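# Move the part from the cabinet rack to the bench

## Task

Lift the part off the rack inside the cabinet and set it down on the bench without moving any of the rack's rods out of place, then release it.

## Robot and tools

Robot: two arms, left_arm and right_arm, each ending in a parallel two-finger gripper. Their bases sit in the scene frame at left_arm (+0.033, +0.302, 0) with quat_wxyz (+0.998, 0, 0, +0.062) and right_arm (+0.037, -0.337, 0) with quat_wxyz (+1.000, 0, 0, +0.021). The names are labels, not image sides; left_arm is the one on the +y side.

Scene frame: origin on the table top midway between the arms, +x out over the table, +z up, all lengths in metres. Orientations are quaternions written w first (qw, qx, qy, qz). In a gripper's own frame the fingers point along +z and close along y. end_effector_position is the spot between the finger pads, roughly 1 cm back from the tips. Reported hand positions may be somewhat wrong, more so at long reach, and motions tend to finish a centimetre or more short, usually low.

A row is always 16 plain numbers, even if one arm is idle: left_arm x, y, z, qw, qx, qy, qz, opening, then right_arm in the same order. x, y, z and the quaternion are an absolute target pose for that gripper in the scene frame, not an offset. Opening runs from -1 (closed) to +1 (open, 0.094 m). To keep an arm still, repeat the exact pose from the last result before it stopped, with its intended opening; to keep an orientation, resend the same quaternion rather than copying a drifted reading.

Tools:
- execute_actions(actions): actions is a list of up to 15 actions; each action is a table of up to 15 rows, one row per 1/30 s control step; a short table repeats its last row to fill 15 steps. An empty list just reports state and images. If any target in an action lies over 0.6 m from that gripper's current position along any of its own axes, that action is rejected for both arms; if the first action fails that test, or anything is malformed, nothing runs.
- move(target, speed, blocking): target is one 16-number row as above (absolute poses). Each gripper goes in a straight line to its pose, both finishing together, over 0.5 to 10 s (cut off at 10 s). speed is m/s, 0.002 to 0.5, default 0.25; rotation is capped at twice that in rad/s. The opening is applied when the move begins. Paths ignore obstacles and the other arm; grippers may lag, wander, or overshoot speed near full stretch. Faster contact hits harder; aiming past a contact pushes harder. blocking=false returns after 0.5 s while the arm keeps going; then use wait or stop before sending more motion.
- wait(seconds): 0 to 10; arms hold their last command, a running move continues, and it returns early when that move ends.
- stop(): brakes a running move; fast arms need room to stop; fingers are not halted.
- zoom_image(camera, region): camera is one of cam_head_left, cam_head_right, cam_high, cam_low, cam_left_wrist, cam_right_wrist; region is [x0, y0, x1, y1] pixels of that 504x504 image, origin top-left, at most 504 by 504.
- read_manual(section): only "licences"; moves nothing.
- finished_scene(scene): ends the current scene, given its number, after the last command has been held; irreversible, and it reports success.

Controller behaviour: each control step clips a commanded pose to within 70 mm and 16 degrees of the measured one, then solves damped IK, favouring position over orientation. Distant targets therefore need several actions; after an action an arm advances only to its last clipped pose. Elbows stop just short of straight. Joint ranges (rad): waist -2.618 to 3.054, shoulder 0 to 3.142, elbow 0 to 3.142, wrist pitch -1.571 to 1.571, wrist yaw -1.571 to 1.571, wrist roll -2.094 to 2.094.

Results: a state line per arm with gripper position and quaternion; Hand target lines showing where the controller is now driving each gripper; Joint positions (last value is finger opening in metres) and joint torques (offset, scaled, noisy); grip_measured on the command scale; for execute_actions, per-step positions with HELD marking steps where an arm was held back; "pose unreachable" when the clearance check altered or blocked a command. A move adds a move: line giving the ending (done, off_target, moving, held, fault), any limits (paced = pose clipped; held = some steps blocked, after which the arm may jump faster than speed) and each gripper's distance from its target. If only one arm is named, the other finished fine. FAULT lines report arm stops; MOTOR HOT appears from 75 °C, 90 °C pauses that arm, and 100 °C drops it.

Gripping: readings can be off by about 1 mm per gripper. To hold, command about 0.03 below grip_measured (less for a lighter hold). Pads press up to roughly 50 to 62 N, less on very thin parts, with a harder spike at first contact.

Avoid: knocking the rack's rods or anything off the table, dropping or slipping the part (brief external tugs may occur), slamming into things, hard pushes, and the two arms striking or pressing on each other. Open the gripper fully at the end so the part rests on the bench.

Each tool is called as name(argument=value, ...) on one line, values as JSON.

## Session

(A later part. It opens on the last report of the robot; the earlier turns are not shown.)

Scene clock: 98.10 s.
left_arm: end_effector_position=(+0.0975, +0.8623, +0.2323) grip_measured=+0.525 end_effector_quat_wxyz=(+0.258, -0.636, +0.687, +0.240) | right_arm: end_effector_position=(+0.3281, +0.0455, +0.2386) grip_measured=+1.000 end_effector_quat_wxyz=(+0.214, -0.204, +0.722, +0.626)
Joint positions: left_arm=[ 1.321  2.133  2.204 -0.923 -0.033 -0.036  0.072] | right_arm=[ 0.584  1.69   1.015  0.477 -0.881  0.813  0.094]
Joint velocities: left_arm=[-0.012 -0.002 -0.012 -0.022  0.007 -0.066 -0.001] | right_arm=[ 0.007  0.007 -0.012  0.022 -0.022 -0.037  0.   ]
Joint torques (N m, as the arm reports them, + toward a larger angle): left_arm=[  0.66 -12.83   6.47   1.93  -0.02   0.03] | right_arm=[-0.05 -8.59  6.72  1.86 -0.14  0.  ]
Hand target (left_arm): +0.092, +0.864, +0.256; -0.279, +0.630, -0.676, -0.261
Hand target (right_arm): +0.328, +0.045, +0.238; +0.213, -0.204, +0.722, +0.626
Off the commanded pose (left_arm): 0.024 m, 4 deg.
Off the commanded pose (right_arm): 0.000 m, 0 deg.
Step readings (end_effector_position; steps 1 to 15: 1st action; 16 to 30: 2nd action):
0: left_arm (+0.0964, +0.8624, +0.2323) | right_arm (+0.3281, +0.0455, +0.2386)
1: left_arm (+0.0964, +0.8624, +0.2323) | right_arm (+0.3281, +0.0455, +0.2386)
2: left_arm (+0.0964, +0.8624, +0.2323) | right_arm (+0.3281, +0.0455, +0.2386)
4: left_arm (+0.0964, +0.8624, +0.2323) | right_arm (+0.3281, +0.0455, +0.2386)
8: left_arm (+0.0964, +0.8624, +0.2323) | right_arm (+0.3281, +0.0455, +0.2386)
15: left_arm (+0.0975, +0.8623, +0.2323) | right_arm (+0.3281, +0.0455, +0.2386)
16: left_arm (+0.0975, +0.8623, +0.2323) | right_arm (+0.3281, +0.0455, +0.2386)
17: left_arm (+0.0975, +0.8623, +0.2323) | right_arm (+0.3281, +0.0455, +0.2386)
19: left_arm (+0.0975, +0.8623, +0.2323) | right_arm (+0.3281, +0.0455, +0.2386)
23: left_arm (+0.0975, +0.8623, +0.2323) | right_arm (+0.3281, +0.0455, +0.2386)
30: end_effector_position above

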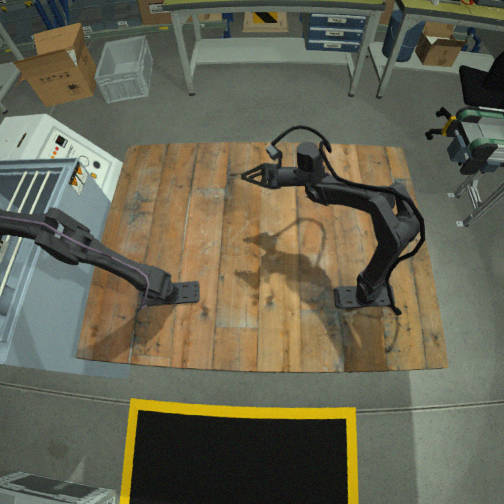

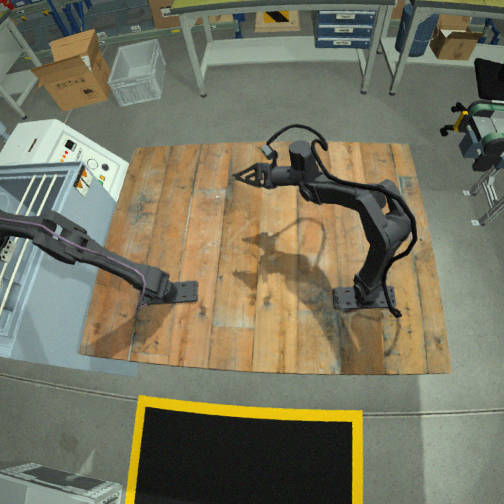

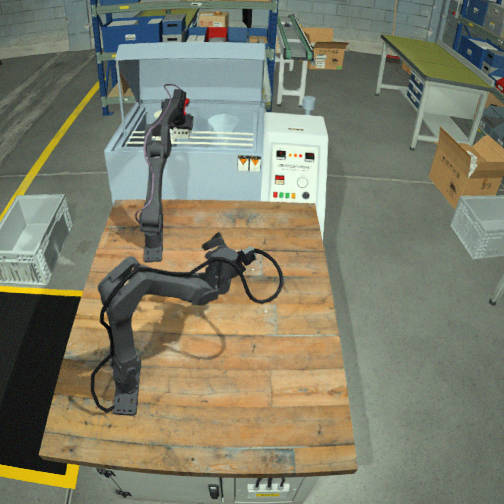

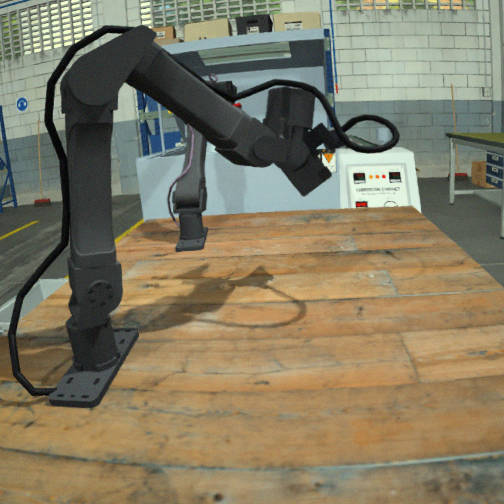

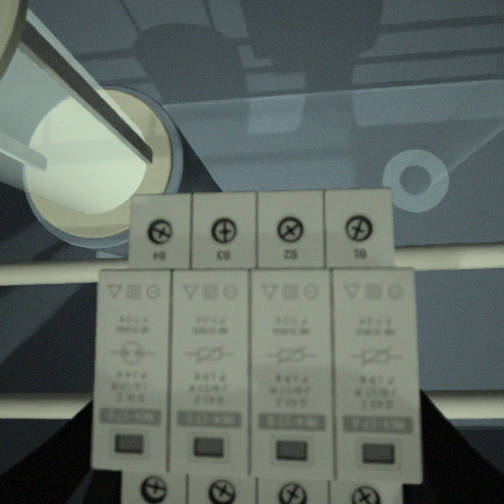

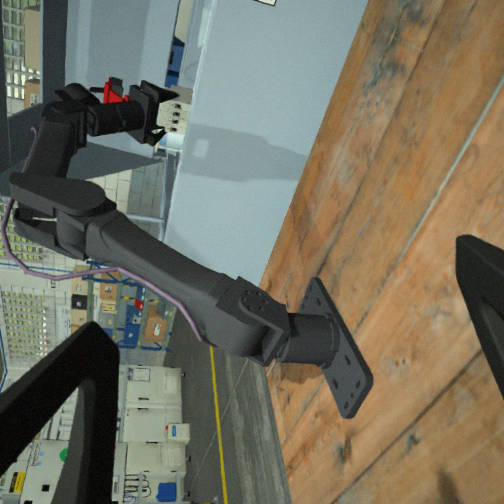

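execute_actions(actions=[[[0.094,0.864,0.259,-0.280,0.630,-0.676,-0.2615,0.48, 0.3281,0.0454,0.2382,0.213,-0.204,0.722,0.626,1],[0.094,0.864,0.262,-0.280,0.630,-0.676,-0.2615,0.48, 0.3281,0.0454,0.2382,0.213,-0.204,0.722,0.626,1],[0.094,0.864,0.265,-0.280,0.630,-0.676,-0.2615,0.48, 0.3281,0.0454,0.2382,0.213,-0.204,0.722,0.626,1],[0.094,0.864,0.268,-0.280,0.630,-0.676,-0.2615,0.48, 0.3281,0.0454,0.2382,0.213,-0.204,0.722,0.626,1],[0.094,0.864,0.271,-0.280,0.630,-0.676,-0.2615,0.48, 0.3281,0.0454,0.2382,0.213,-0.204,0.722,0.626,1],[0.094,0.864,0.274,-0.280,0.630,-0.676,-0.2615,0.48, 0.3281,0.0454,0.2382,0.213,-0.204,0.722,0.626,1],[0.094,0.864,0.277,-0.280,0.630,-0.676,-0.2615,0.48, 0.3281,0.0454,0.2382,0.213,-0.204,0.722,0.626,1],[0.094,0.864,0.280,-0.280,0.630,-0.676,-0.2615,0.48, 0.3281,0.0454,0.2382,0.213,-0.204,0.722,0.626,1],[0.094,0.864,0.283,-0.280,0.630,-0.676,-0.2615,0.48, 0.3281,0.0454,0.2382,0.213,-0.204,0.722,0.626,1],[0.094,0.864,0.286,-0.280,0.630,-0.676,-0.2615,0.48, 0.3281,0.0454,0.2382,0.213,-0.204,0.722,0.626,1],[0.095,0.863,0.289,-0.280,0.630,-0.676,-0.2615,0.48, 0.3281,0.0454,0.2382,0.213,-0.204,0.722,0.626,1],[0.096,0.861,0.292,-0.280,0.630,-0.676,-0.2615,0.48, 0.3281,0.0454,0.2382,0.213,-0.204,0.722,0.626,1],[0.097,0.859,0.295,-0.280,0.630,-0.676,-0.2615,0.48, 0.3281,0.0454,0.2382,0.213,-0.204,0.722,0.626,1],[0.098,0.857,0.298,-0.280,0.630,-0.676,-0.2615,0.48, 0.3281,0.0454,0.2382,0.213,-0.204,0.722,0.626,1],[0.099,0.855,0.301,-0.280,0.630,-0.676,-0.2615,0.48, 0.3281,0.0454,0.2382,0.213,-0.204,0.722,0.626,1]],[[0.100,0.852,0.304,-0.280,0.630,-0.676,-0.2615,0.48, 0.3281,0.0454,0.2382,0.213,-0.204,0.722,0.626,1],[0.100,0.849,0.307,-0.280,0.630,-0.676,-0.2615,0.48, 0.3281,0.0454,0.2382,0.213,-0.204,0.722,0.626,1],[0.100,0.846,0.310,-0.280,0.630,-0.676,-0.2615,0.48, 0.3281,0.0454,0.2382,0.213,-0.204,0.722,0.626,1],[0.100,0.843,0.313,-0.280,0.630,-0.676,-0.2615,0.48, 0.3281,0.0454,0.2382,0.213,-0.204,0.722,0.626,1],[0.100,0.840,0.316,-0.280,0.630,-0.676,-0.2615,0.48, 0.3281,0.0454,0.2382,0.213,-0.204,0.722,0.626,1],[0.100,0.837,0.319,-0.280,0.630,-0.676,-0.2615,0.48, 0.3281,0.0454,0.2382,0.213,-0.204,0.722,0.626,1],[0.100,0.834,0.322,-0.280,0.630,-0.676,-0.2615,0.48, 0.3281,0.0454,0.2382,0.213,-0.204,0.722,0.626,1],[0.100,0.831,0.325,-0.280,0.630,-0.676,-0.2615,0.48, 0.3281,0.0454,0.2382,0.213,-0.204,0.722,0.626,1],[0.100,0.828,0.328,-0.280,0.630,-0.676,-0.2615,0.48, 0.3281,0.0454,0.2382,0.213,-0.204,0.722,0.626,1],[0.100,0.825,0.331,-0.280,0.630,-0.676,-0.2615,0.48, 0.3281,0.0454,0.2382,0.213,-0.204,0.722,0.626,1],[0.100,0.822,0.334,-0.280,0.630,-0.676,-0.2615,0.48, 0.3281,0.0454,0.2382,0.213,-0.204,0.722,0.626,1],[0.100,0.820,0.336,-0.280,0.630,-0.676,-0.2615,0.48, 0.3281,0.0454,0.2382,0.213,-0.204,0.722,0.626,1]]])

Scene clock: 112.30 s.
left_arm: end_effector_position=(+0.0951, +0.8136, +0.2683) grip_measured=+0.525 end_effector_quat_wxyz=(+0.215, -0.648, +0.701, +0.205) | right_arm: end_effector_position=(+0.3281, +0.0455, +0.2386) grip_measured=+1.000 end_effector_quat_wxyz=(+0.214, -0.204, +0.722, +0.626)
Joint positions: left_arm=[ 1.31   2.126  2.428 -1.271 -0.042 -0.045  0.072] | right_arm=[ 0.584  1.69   1.015  0.477 -0.881  0.813  0.094]
Joint velocities: left_arm=[-0.037 -0.085  0.281 -0.212 -0.037  0.007 -0.001] | right_arm=[ 0.017 -0.007  0.007 -0.007  0.051  0.051  0.   ]
Joint torques (N m, as the arm reports them, + toward a larger angle): left_arm=[ -0.73 -13.34  11.51   2.28  -0.11  -0.1 ] | right_arm=[-0.05 -8.58  6.72  1.86 -0.14  0.  ]
Hand target (left_arm): +0.099, +0.814, +0.335; -0.281, +0.629, -0.676, -0.261
Hand target (right_arm): +0.328, +0.045, +0.238; +0.213, -0.204, +0.722, +0.626
Off the commanded pose (left_arm): 0.068 m, 11 deg.
Off the commanded pose (right_arm): 0.000 m, 0 deg.
Step readings (end_effector_position; steps 1 to 15: 1st action; 16 to 30: 2nd action):
0: left_arm (+0.0975, +0.8623, +0.2323) | right_arm (+0.3281, +0.0455, +0.2386)
1: left_arm (+0.0975, +0.8623, +0.2323) | right_arm (+0.3281, +0.0455, +0.2386)
2: left_arm (+0.0975, +0.8623, +0.2323) | right_arm (+0.3281, +0.0455, +0.2386)
4: left_arm (+0.0974, +0.8620, +0.2330) | right_arm (+0.3281, +0.0455, +0.2386)
8: left_arm (+0.0970, +0.8584, +0.2347) | right_arm (+0.3281, +0.0455, +0.2386)
15: left_arm (+0.0957, +0.8499, +0.2396) | right_arm (+0.3281, +0.0455, +0.2386)
16: left_arm (+0.0953, +0.8477, +0.2407) | right_arm (+0.3281, +0.0455, +0.2386)
17: left_arm (+0.0949, +0.8456, +0.2416) | right_arm (+0.3281, +0.0455, +0.2386)
19: left_arm (+0.0941, +0.8420, +0.2435) | right_arm (+0.3281, +0.0455, +0.2386)
23: left_arm (+0.0934, +0.8323, +0.2451) | right_arm (+0.3281, +0.0455, +0.2386)
30: end_effector_position above

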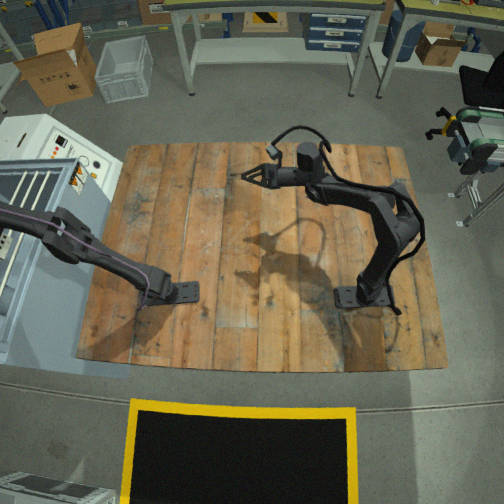

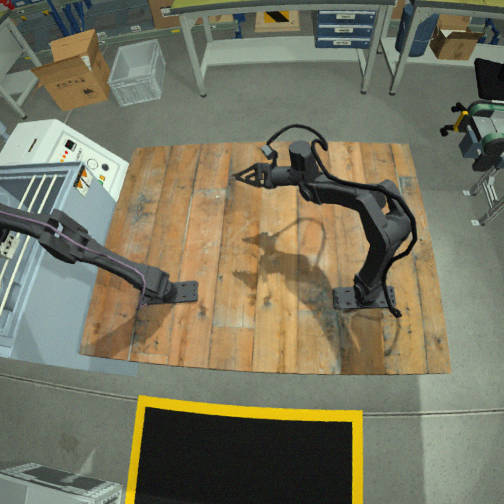

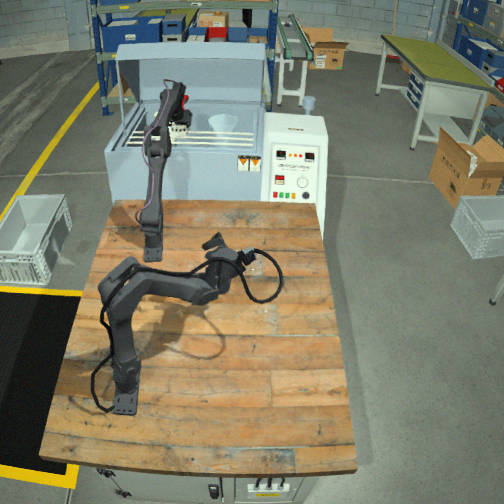

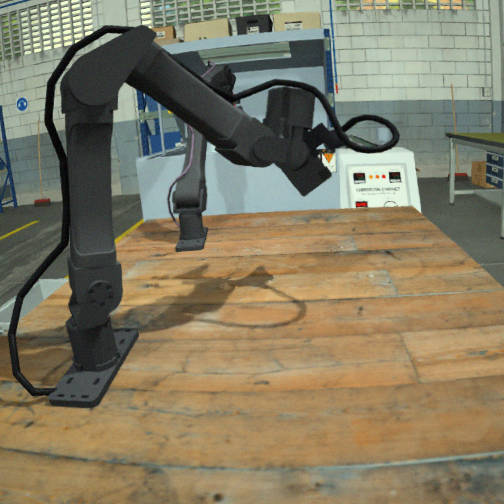

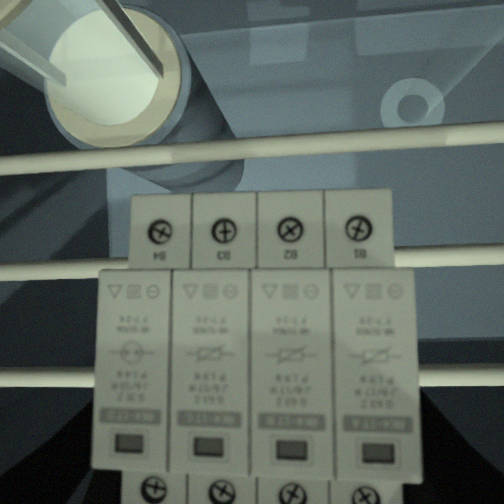

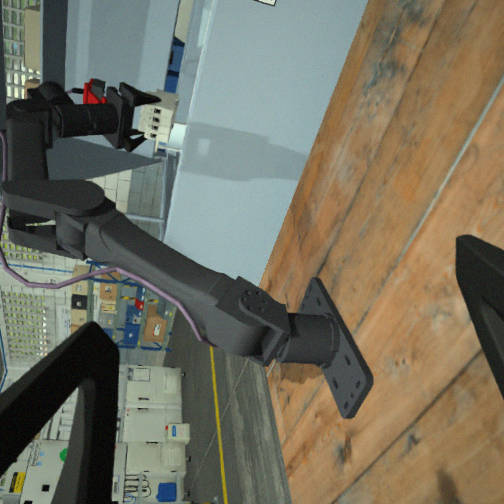

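move(target=[0.1,0.72,0.41,-0.280,0.630,-0.676,-0.2615,0.48, 0.3281,0.0454,0.2382,0.213,-0.204,0.722,0.626,1], speed=0.12)

Scene clock: 116.57 s.
left_arm: end_effector_position=(+0.0986, +0.7290, +0.3837) grip_measured=+0.525 end_effector_quat_wxyz=(+0.261, -0.634, +0.686, +0.245) | right_arm: end_effector_position=(+0.3281, +0.0455, +0.2386) grip_measured=+1.000 end_effector_quat_wxyz=(+0.214, -0.204, +0.722, +0.626)
Joint positions: left_arm=[ 1.262  1.969  2.688 -1.561 -0.077 -0.078  0.072] | right_arm=[ 0.584  1.69   1.015  0.477 -0.881  0.813  0.094]
Joint velocities: left_arm=[-0.007 -0.007  0.002 -0.022 -0.037  0.022 -0.   ] | right_arm=[ 0.007  0.012 -0.007 -0.095 -0.037 -0.081  0.   ]
Joint torques (N m, as the arm reports them, + toward a larger angle): left_arm=[-0.69 -8.84  9.35  1.55 -0.13 -0.09] | right_arm=[-0.05 -8.59  6.72  1.86 -0.13  0.  ]
Hand target (left_arm): +0.099, +0.720, +0.409; -0.287, +0.626, -0.674, -0.268
Hand target (right_arm): +0.328, +0.045, +0.238; +0.213, -0.204, +0.722, +0.626
Off the commanded pose (left_arm): 0.028 m, 3 deg.
Off the commanded pose (right_arm): 0.000 m, 0 deg.
joint sent to its limit (left arm) — the command would take joint 4 (wrist pitch) past its lower limit, so that joint was sent only as far as its limit.
move: off_target (left_arm)

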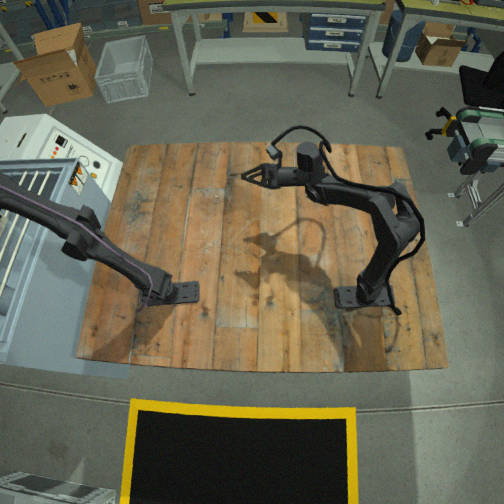

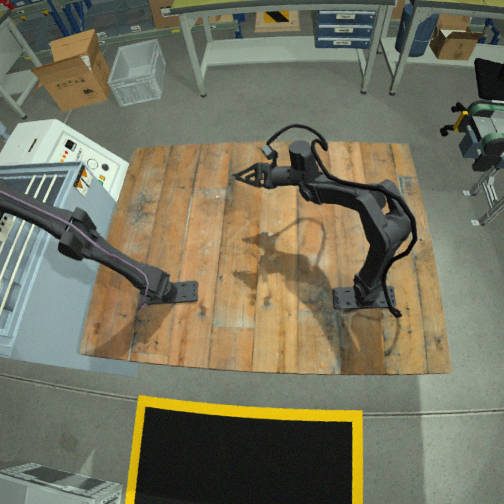

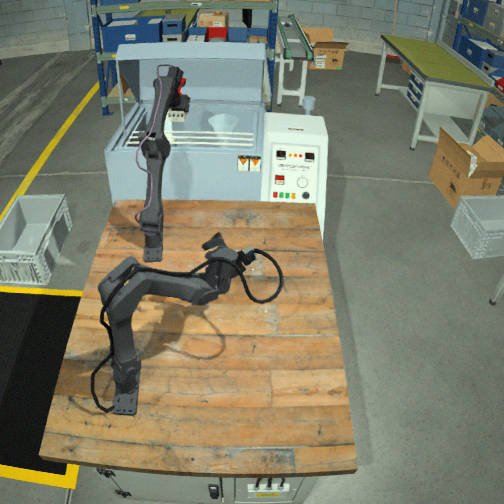

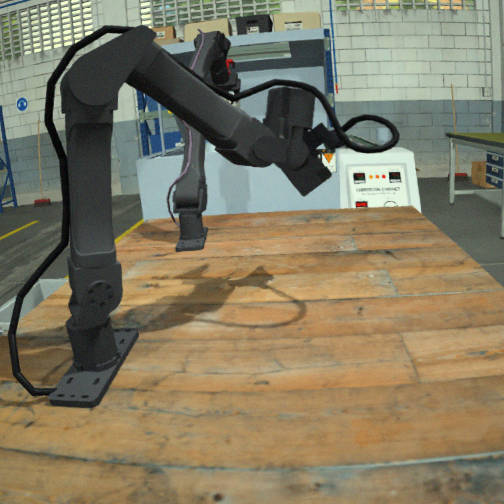

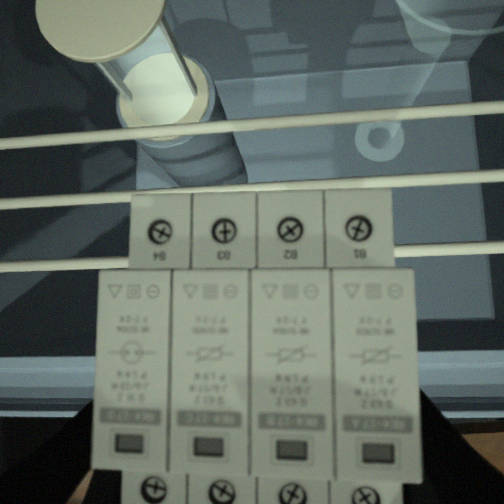

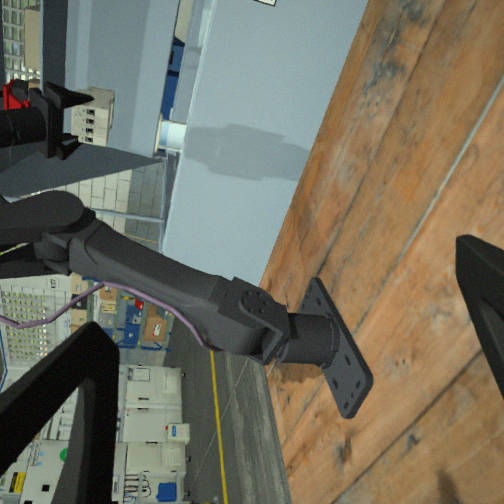

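move(target=[0.35,0.39,0.27,-0.3632,0.1215,-0.9227,-0.0478,0.48, 0.3281,0.0454,0.2382,0.213,-0.204,0.722,0.626,1], speed=0.2)

move(target=[0.35,0.39,0.085,-0.3632,0.1215,-0.9227,-0.0478,0.48, 0.3281,0.0454,0.2382,0.213,-0.204,0.722,0.626,1], speed=0.15)

Scene clock: 128.43 s.
left_arm: end_effector_position=(+0.3208, +0.3806, +0.2422) grip_measured=+0.524 end_effector_quat_wxyz=(+0.293, -0.124, +0.947, +0.038) | right_arm: end_effector_position=(+0.3281, +0.0455, +0.2386) grip_measured=+1.000 end_effector_quat_wxyz=(+0.214, -0.204, +0.722, +0.626)
Joint positions: left_arm=[ 0.144  1.183  1.283 -1.071  0.005  0.006  0.072] | right_arm=[ 0.584  1.69   1.015  0.477 -0.881  0.813  0.094]
Joint velocities: left_arm=[ 0.007 -0.002  0.007 -0.007  0.007  0.066  0.   ] | right_arm=[ 0.007  0.012 -0.002  0.037 -0.037  0.051  0.   ]
Joint torques (N m, as the arm reports them, + toward a larger angle): left_arm=[-0.61 -4.19  7.95  2.48 -0.04 -0.07] | right_arm=[-0.05 -8.59  6.72  1.86 -0.14  0.  ]
Hand target (left_arm): +0.340, +0.385, +0.269; +0.359, -0.121, +0.924, +0.047
Hand target (right_arm): +0.328, +0.045, +0.238; +0.213, -0.204, +0.722, +0.626
Off the commanded pose (left_arm): 0.041 m, 9 deg.
Off the commanded pose (right_arm): 0.000 m, 0 deg.
move: off_target (left_arm)

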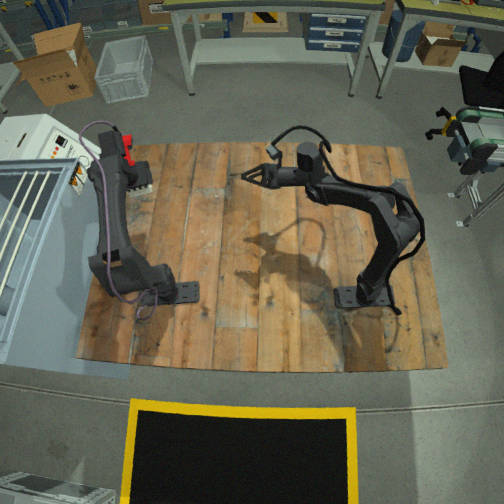

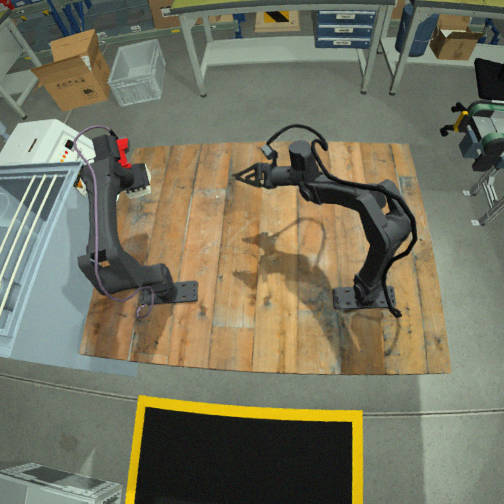

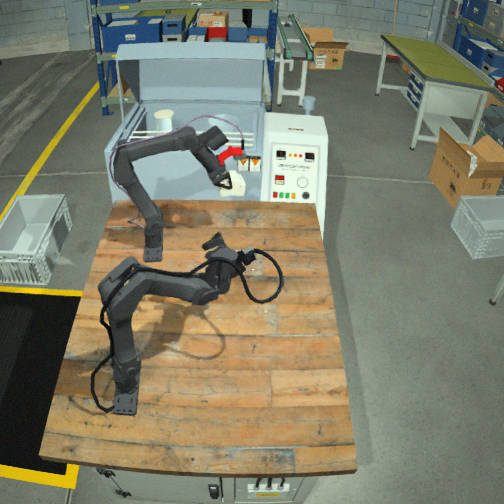

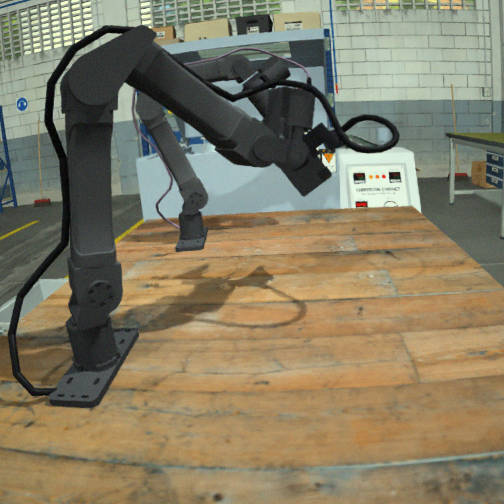

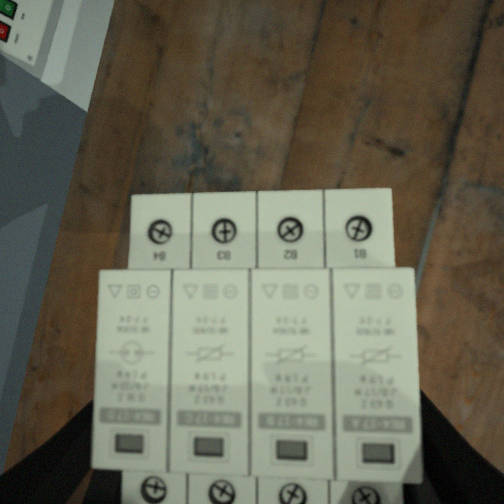

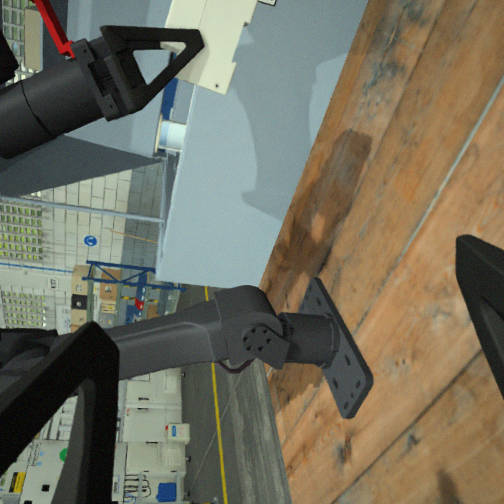

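Scene clock: 130.43 s.
left_arm: end_effector_position=(+0.3204, +0.3805, +0.0637) grip_measured=+0.524 end_effector_quat_wxyz=(+0.300, -0.123, +0.945, +0.039) | right_arm: end_effector_position=(+0.3281, +0.0455, +0.2386) grip_measured=+1.000 end_effector_quat_wxyz=(+0.214, -0.204, +0.721, +0.626)
Joint positions: left_arm=[ 0.144  1.188  0.554 -0.322  0.005  0.006  0.072] | right_arm=[ 0.584  1.69   1.015  0.478 -0.881  0.813  0.094]
Joint velocities: left_arm=[-0.012  0.002 -0.002  0.037 -0.007 -0.066 -0.001] | right_arm=[-0.007 -0.002 -0.007  0.007  0.037 -0.022  0.   ]
Joint torques (N m, as the arm reports them, + toward a larger angle): left_arm=[ 0.26 -3.39  8.01  2.53  0.02  0.  ] | right_arm=[-0.05 -8.58  6.73  1.86 -0.14 -0.01]
Hand target (left_arm): +0.344, +0.388, +0.088; +0.361, -0.121, +0.923, +0.048
Hand target (right_arm): +0.328, +0.045, +0.238; +0.213, -0.204, +0.722, +0.626
Off the commanded pose (left_arm): 0.038 m, 8 deg.
Off the commanded pose (right_arm): 0.000 m, 0 deg.
move: off_target (left_arm)

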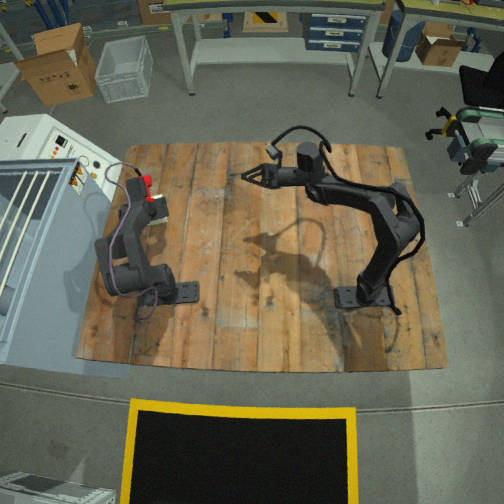

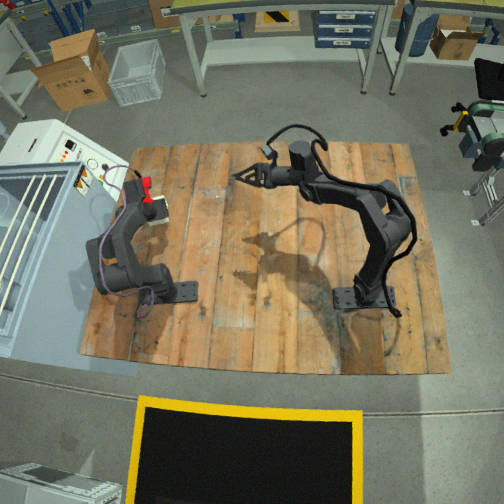

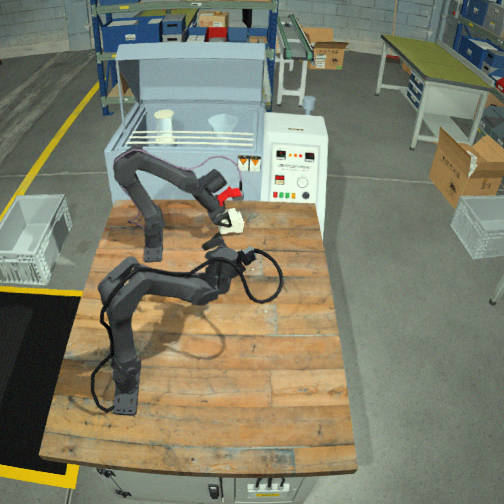

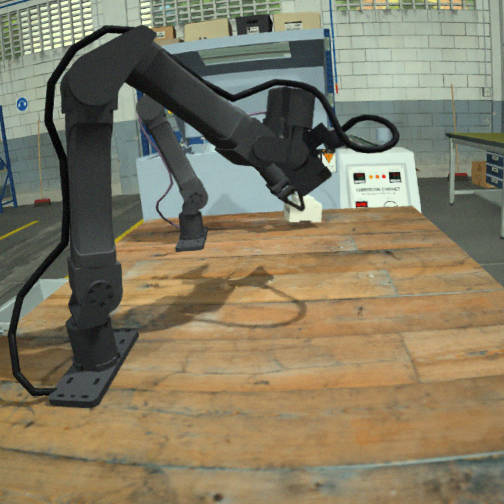

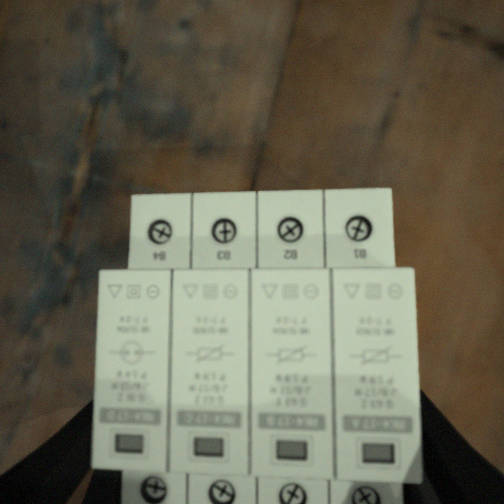

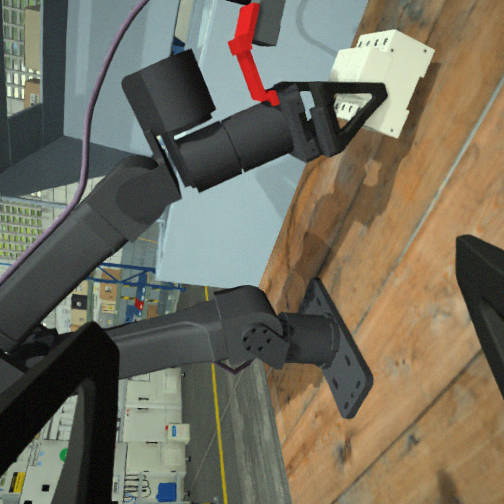

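zoom_image(camera="cam_low", region=[240, 160, 360, 250])

Region (240, 160, 360, 250) of cam_low's 504x504 image, scaled by 4.200, with more detail than that image has; it fills the top 378 rows of this view, and the rest is white.

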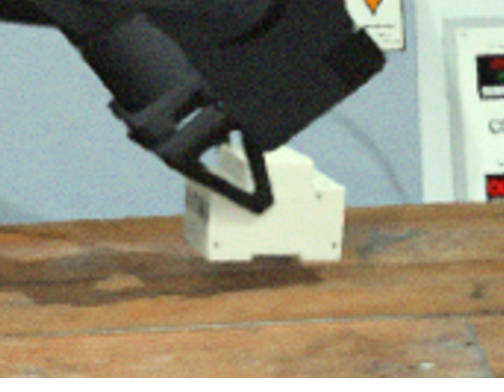

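move(target=[0.35,0.39,0.068,-0.4111,0.1188,-0.9023,-0.0541,0.48, 0.3281,0.0454,0.2382,0.213,-0.204,0.722,0.626,1], speed=0.04)

zoom_image(camera="cam_low", region=[240, 160, 360, 250])

Scene clock: 139.80 s.
left_arm: end_effector_position=(+0.3213, +0.3811, +0.0428) grip_measured=+0.524 end_effector_quat_wxyz=(+0.343, -0.121, +0.930, +0.046) | right_arm: end_effector_position=(+0.3281, +0.0455, +0.2386) grip_measured=+1.000 end_effector_quat_wxyz=(+0.214, -0.204, +0.721, +0.626)
Joint positions: left_arm=[ 0.144  1.193  0.401 -0.072  0.003  0.007  0.072] | right_arm=[ 0.584  1.69   1.015  0.478 -0.881  0.813  0.094]
Joint velocities: left_arm=[-0.027 -0.007 -0.037  0.007  0.022  0.022 -0.   ] | right_arm=[ 0.002  0.012 -0.007 -0.007 -0.007  0.037  0.   ]
Joint torques (N m, as the arm reports them, + toward a larger angle): left_arm=[ 0.21 -3.49  7.72  2.75  0.02  0.  ] | right_arm=[-0.05 -8.58  6.72  1.85 -0.14  0.  ]
Hand target (left_arm): +0.345, +0.388, +0.071; +0.408, -0.118, +0.903, +0.055
Hand target (right_arm): +0.328, +0.045, +0.238; +0.213, -0.204, +0.722, +0.626
Off the commanded pose (left_arm): 0.039 m, 8 deg.
Off the commanded pose (right_arm): 0.000 m, 0 deg.
move: off_target (left_arm)

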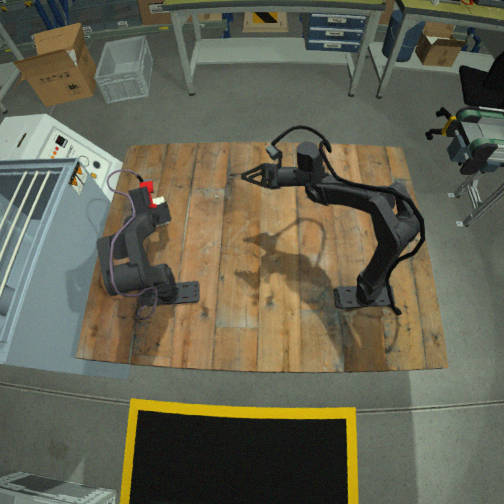

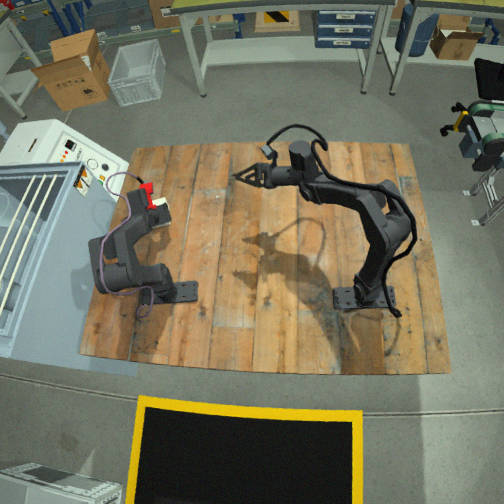

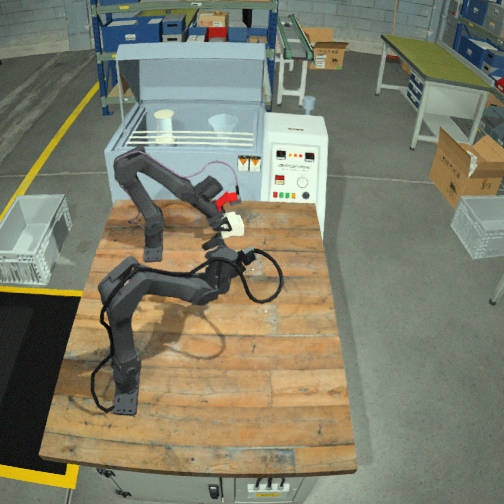

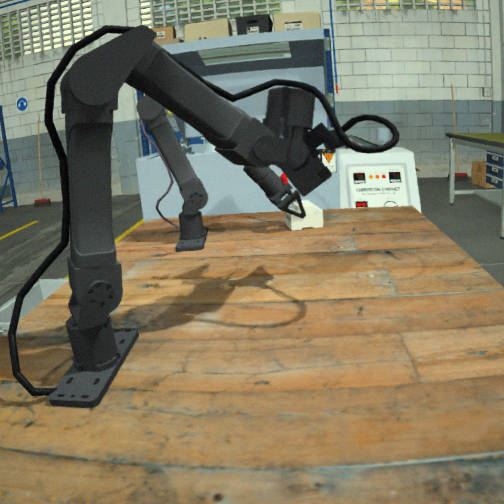

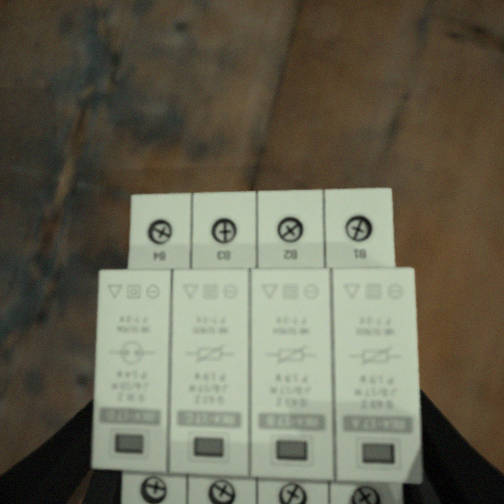

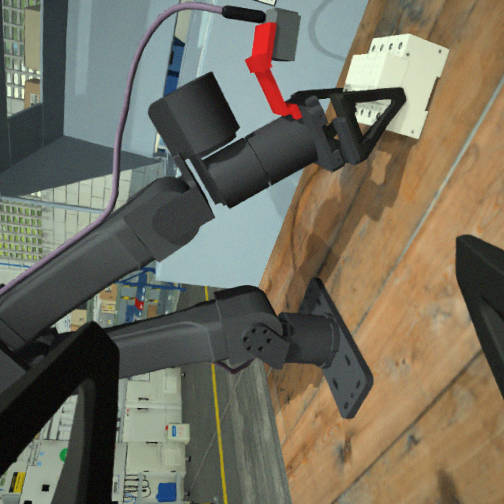

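Region (240, 160, 360, 250) of cam_low's 504x504 image, scaled by 4.200, with more detail than that image has; it fills the top 378 rows of this view, and the rest is white.

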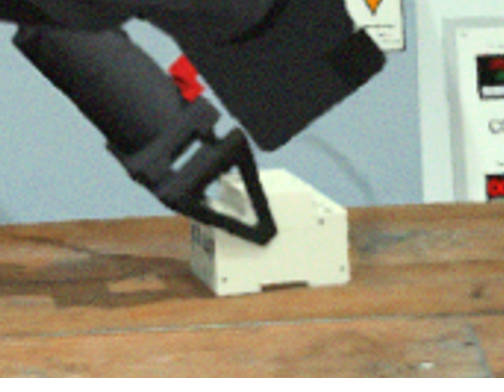

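execute_actions(actions=[[[0.345,0.388,0.069,-0.4111,0.1188,-0.9023,-0.0541,0.48, 0.3281,0.0454,0.2382,0.213,-0.204,0.722,0.626,1],[0.345,0.388,0.068,-0.4111,0.1188,-0.9023,-0.0541,0.48, 0.3281,0.0454,0.2382,0.213,-0.204,0.722,0.626,1],[0.345,0.388,0.067,-0.4111,0.1188,-0.9023,-0.0541,0.48, 0.3281,0.0454,0.2382,0.213,-0.204,0.722,0.626,1],[0.345,0.388,0.066,-0.4111,0.1188,-0.9023,-0.0541,0.48, 0.3281,0.0454,0.2382,0.213,-0.204,0.722,0.626,1],[0.345,0.388,0.065,-0.4111,0.1188,-0.9023,-0.0541,0.48, 0.3281,0.0454,0.2382,0.213,-0.204,0.722,0.626,1],[0.345,0.388,0.064,-0.4111,0.1188,-0.9023,-0.0541,0.48, 0.3281,0.0454,0.2382,0.213,-0.204,0.722,0.626,1],[0.345,0.388,0.063,-0.4111,0.1188,-0.9023,-0.0541,0.48, 0.3281,0.0454,0.2382,0.213,-0.204,0.722,0.626,1],[0.345,0.388,0.062,-0.4111,0.1188,-0.9023,-0.0541,0.48, 0.3281,0.0454,0.2382,0.213,-0.204,0.722,0.626,1],[0.345,0.388,0.061,-0.4111,0.1188,-0.9023,-0.0541,0.48, 0.3281,0.0454,0.2382,0.213,-0.204,0.722,0.626,1],[0.345,0.388,0.060,-0.4111,0.1188,-0.9023,-0.0541,0.48, 0.3281,0.0454,0.2382,0.213,-0.204,0.722,0.626,1]],[[0.345,0.388,0.060,-0.4111,0.1188,-0.9023,-0.0541,0.48, 0.3281,0.0454,0.2382,0.213,-0.204,0.722,0.626,1]]])

Scene clock: 148.27 s.
left_arm: end_effector_position=(+0.3239, +0.3818, +0.0425) grip_measured=+0.524 end_effector_quat_wxyz=(+0.359, -0.120, +0.924, +0.048) | right_arm: end_effector_position=(+0.3281, +0.0455, +0.2386) grip_measured=+1.000 end_effector_quat_wxyz=(+0.214, -0.204, +0.721, +0.626)
Joint positions: left_arm=[ 0.144  1.193  0.372 -0.008  0.003  0.007  0.072] | right_arm=[ 0.584  1.69   1.015  0.478 -0.881  0.813  0.094]
Joint velocities: left_arm=[ 0.012 -0.007 -0.012  0.022 -0.022 -0.051  0.001] | right_arm=[ 0.002  0.012 -0.017  0.022 -0.022  0.022  0.   ]
Joint torques (N m, as the arm reports them, + toward a larger angle): left_arm=[ 0.13 -2.61  6.96  2.69  0.02 -0.03] | right_arm=[-0.04 -8.59  6.73  1.86 -0.14  0.  ]
Hand target (left_arm): +0.342, +0.387, +0.062; +0.409, -0.118, +0.903, +0.054
Hand target (right_arm): +0.328, +0.045, +0.238; +0.213, -0.204, +0.722, +0.626
Off the commanded pose (left_arm): 0.028 m, 6 deg.
Off the commanded pose (right_arm): 0.000 m, 0 deg.
Step readings (end_effector_position; steps 1 to 15: 1st action; 16 to 30: 2nd action):
0: left_arm (+0.3214, +0.3811, +0.0428) | right_arm (+0.3281, +0.0455, +0.2386)
1: left_arm (+0.3214, +0.3811, +0.0428) | right_arm (+0.3281, +0.0455, +0.2386)
2: left_arm (+0.3212, +0.3810, +0.0425) | right_arm (+0.3281, +0.0455, +0.2386)
4: left_arm (+0.3213, +0.3811, +0.0420) | right_arm (+0.3281, +0.0455, +0.2386)
8: left_arm (+0.3219, +0.3812, +0.0417) | right_arm (+0.3281, +0.0455, +0.2386)
15: left_arm (+0.3233, +0.3816, +0.0422) | right_arm (+0.3281, +0.0455, +0.2386)
16: left_arm (+0.3235, +0.3817, +0.0423) | right_arm (+0.3281, +0.0455, +0.2386)
17: left_arm (+0.3236, +0.3817, +0.0423) | right_arm (+0.3281, +0.0455, +0.2386)
19: left_arm (+0.3237, +0.3817, +0.0424) | right_arm (+0.3281, +0.0455, +0.2386)
23: left_arm (+0.3238, +0.3818, +0.0425) | right_arm (+0.3281, +0.0455, +0.2386)
30: end_effector_position above

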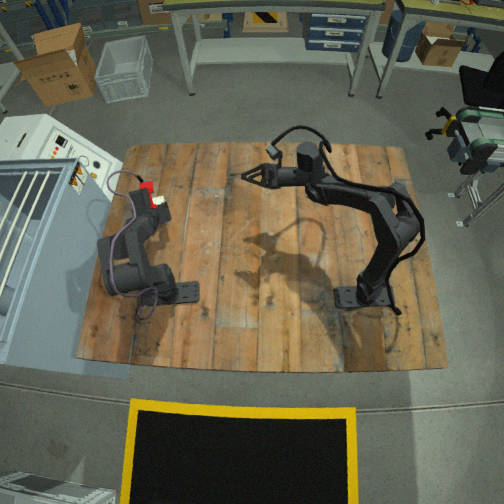

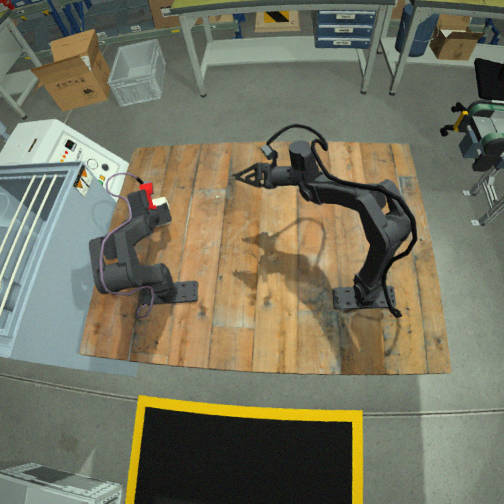

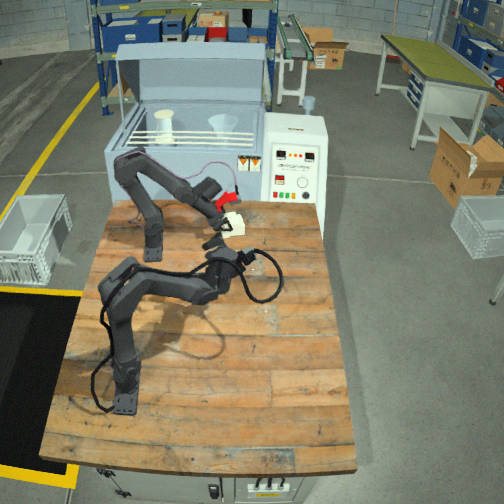

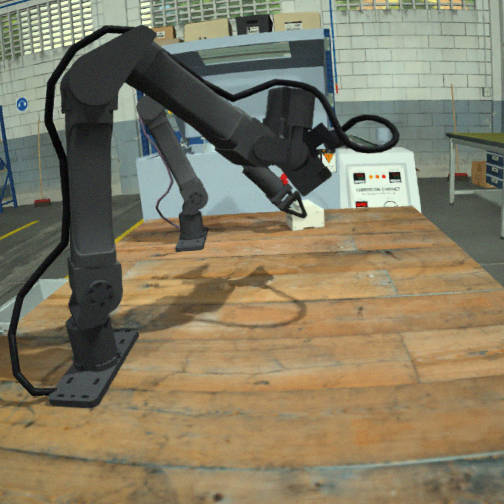

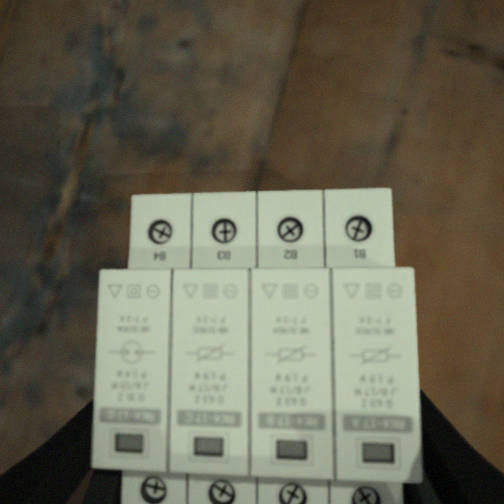

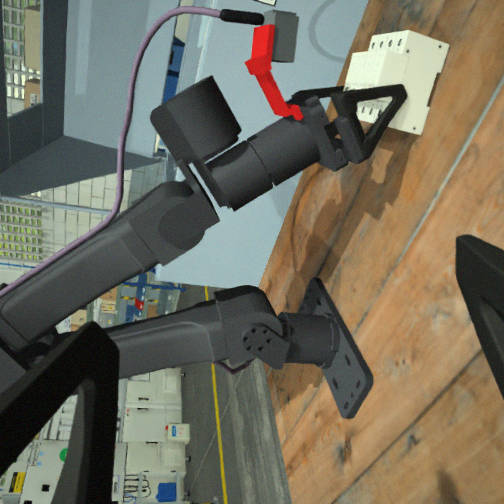

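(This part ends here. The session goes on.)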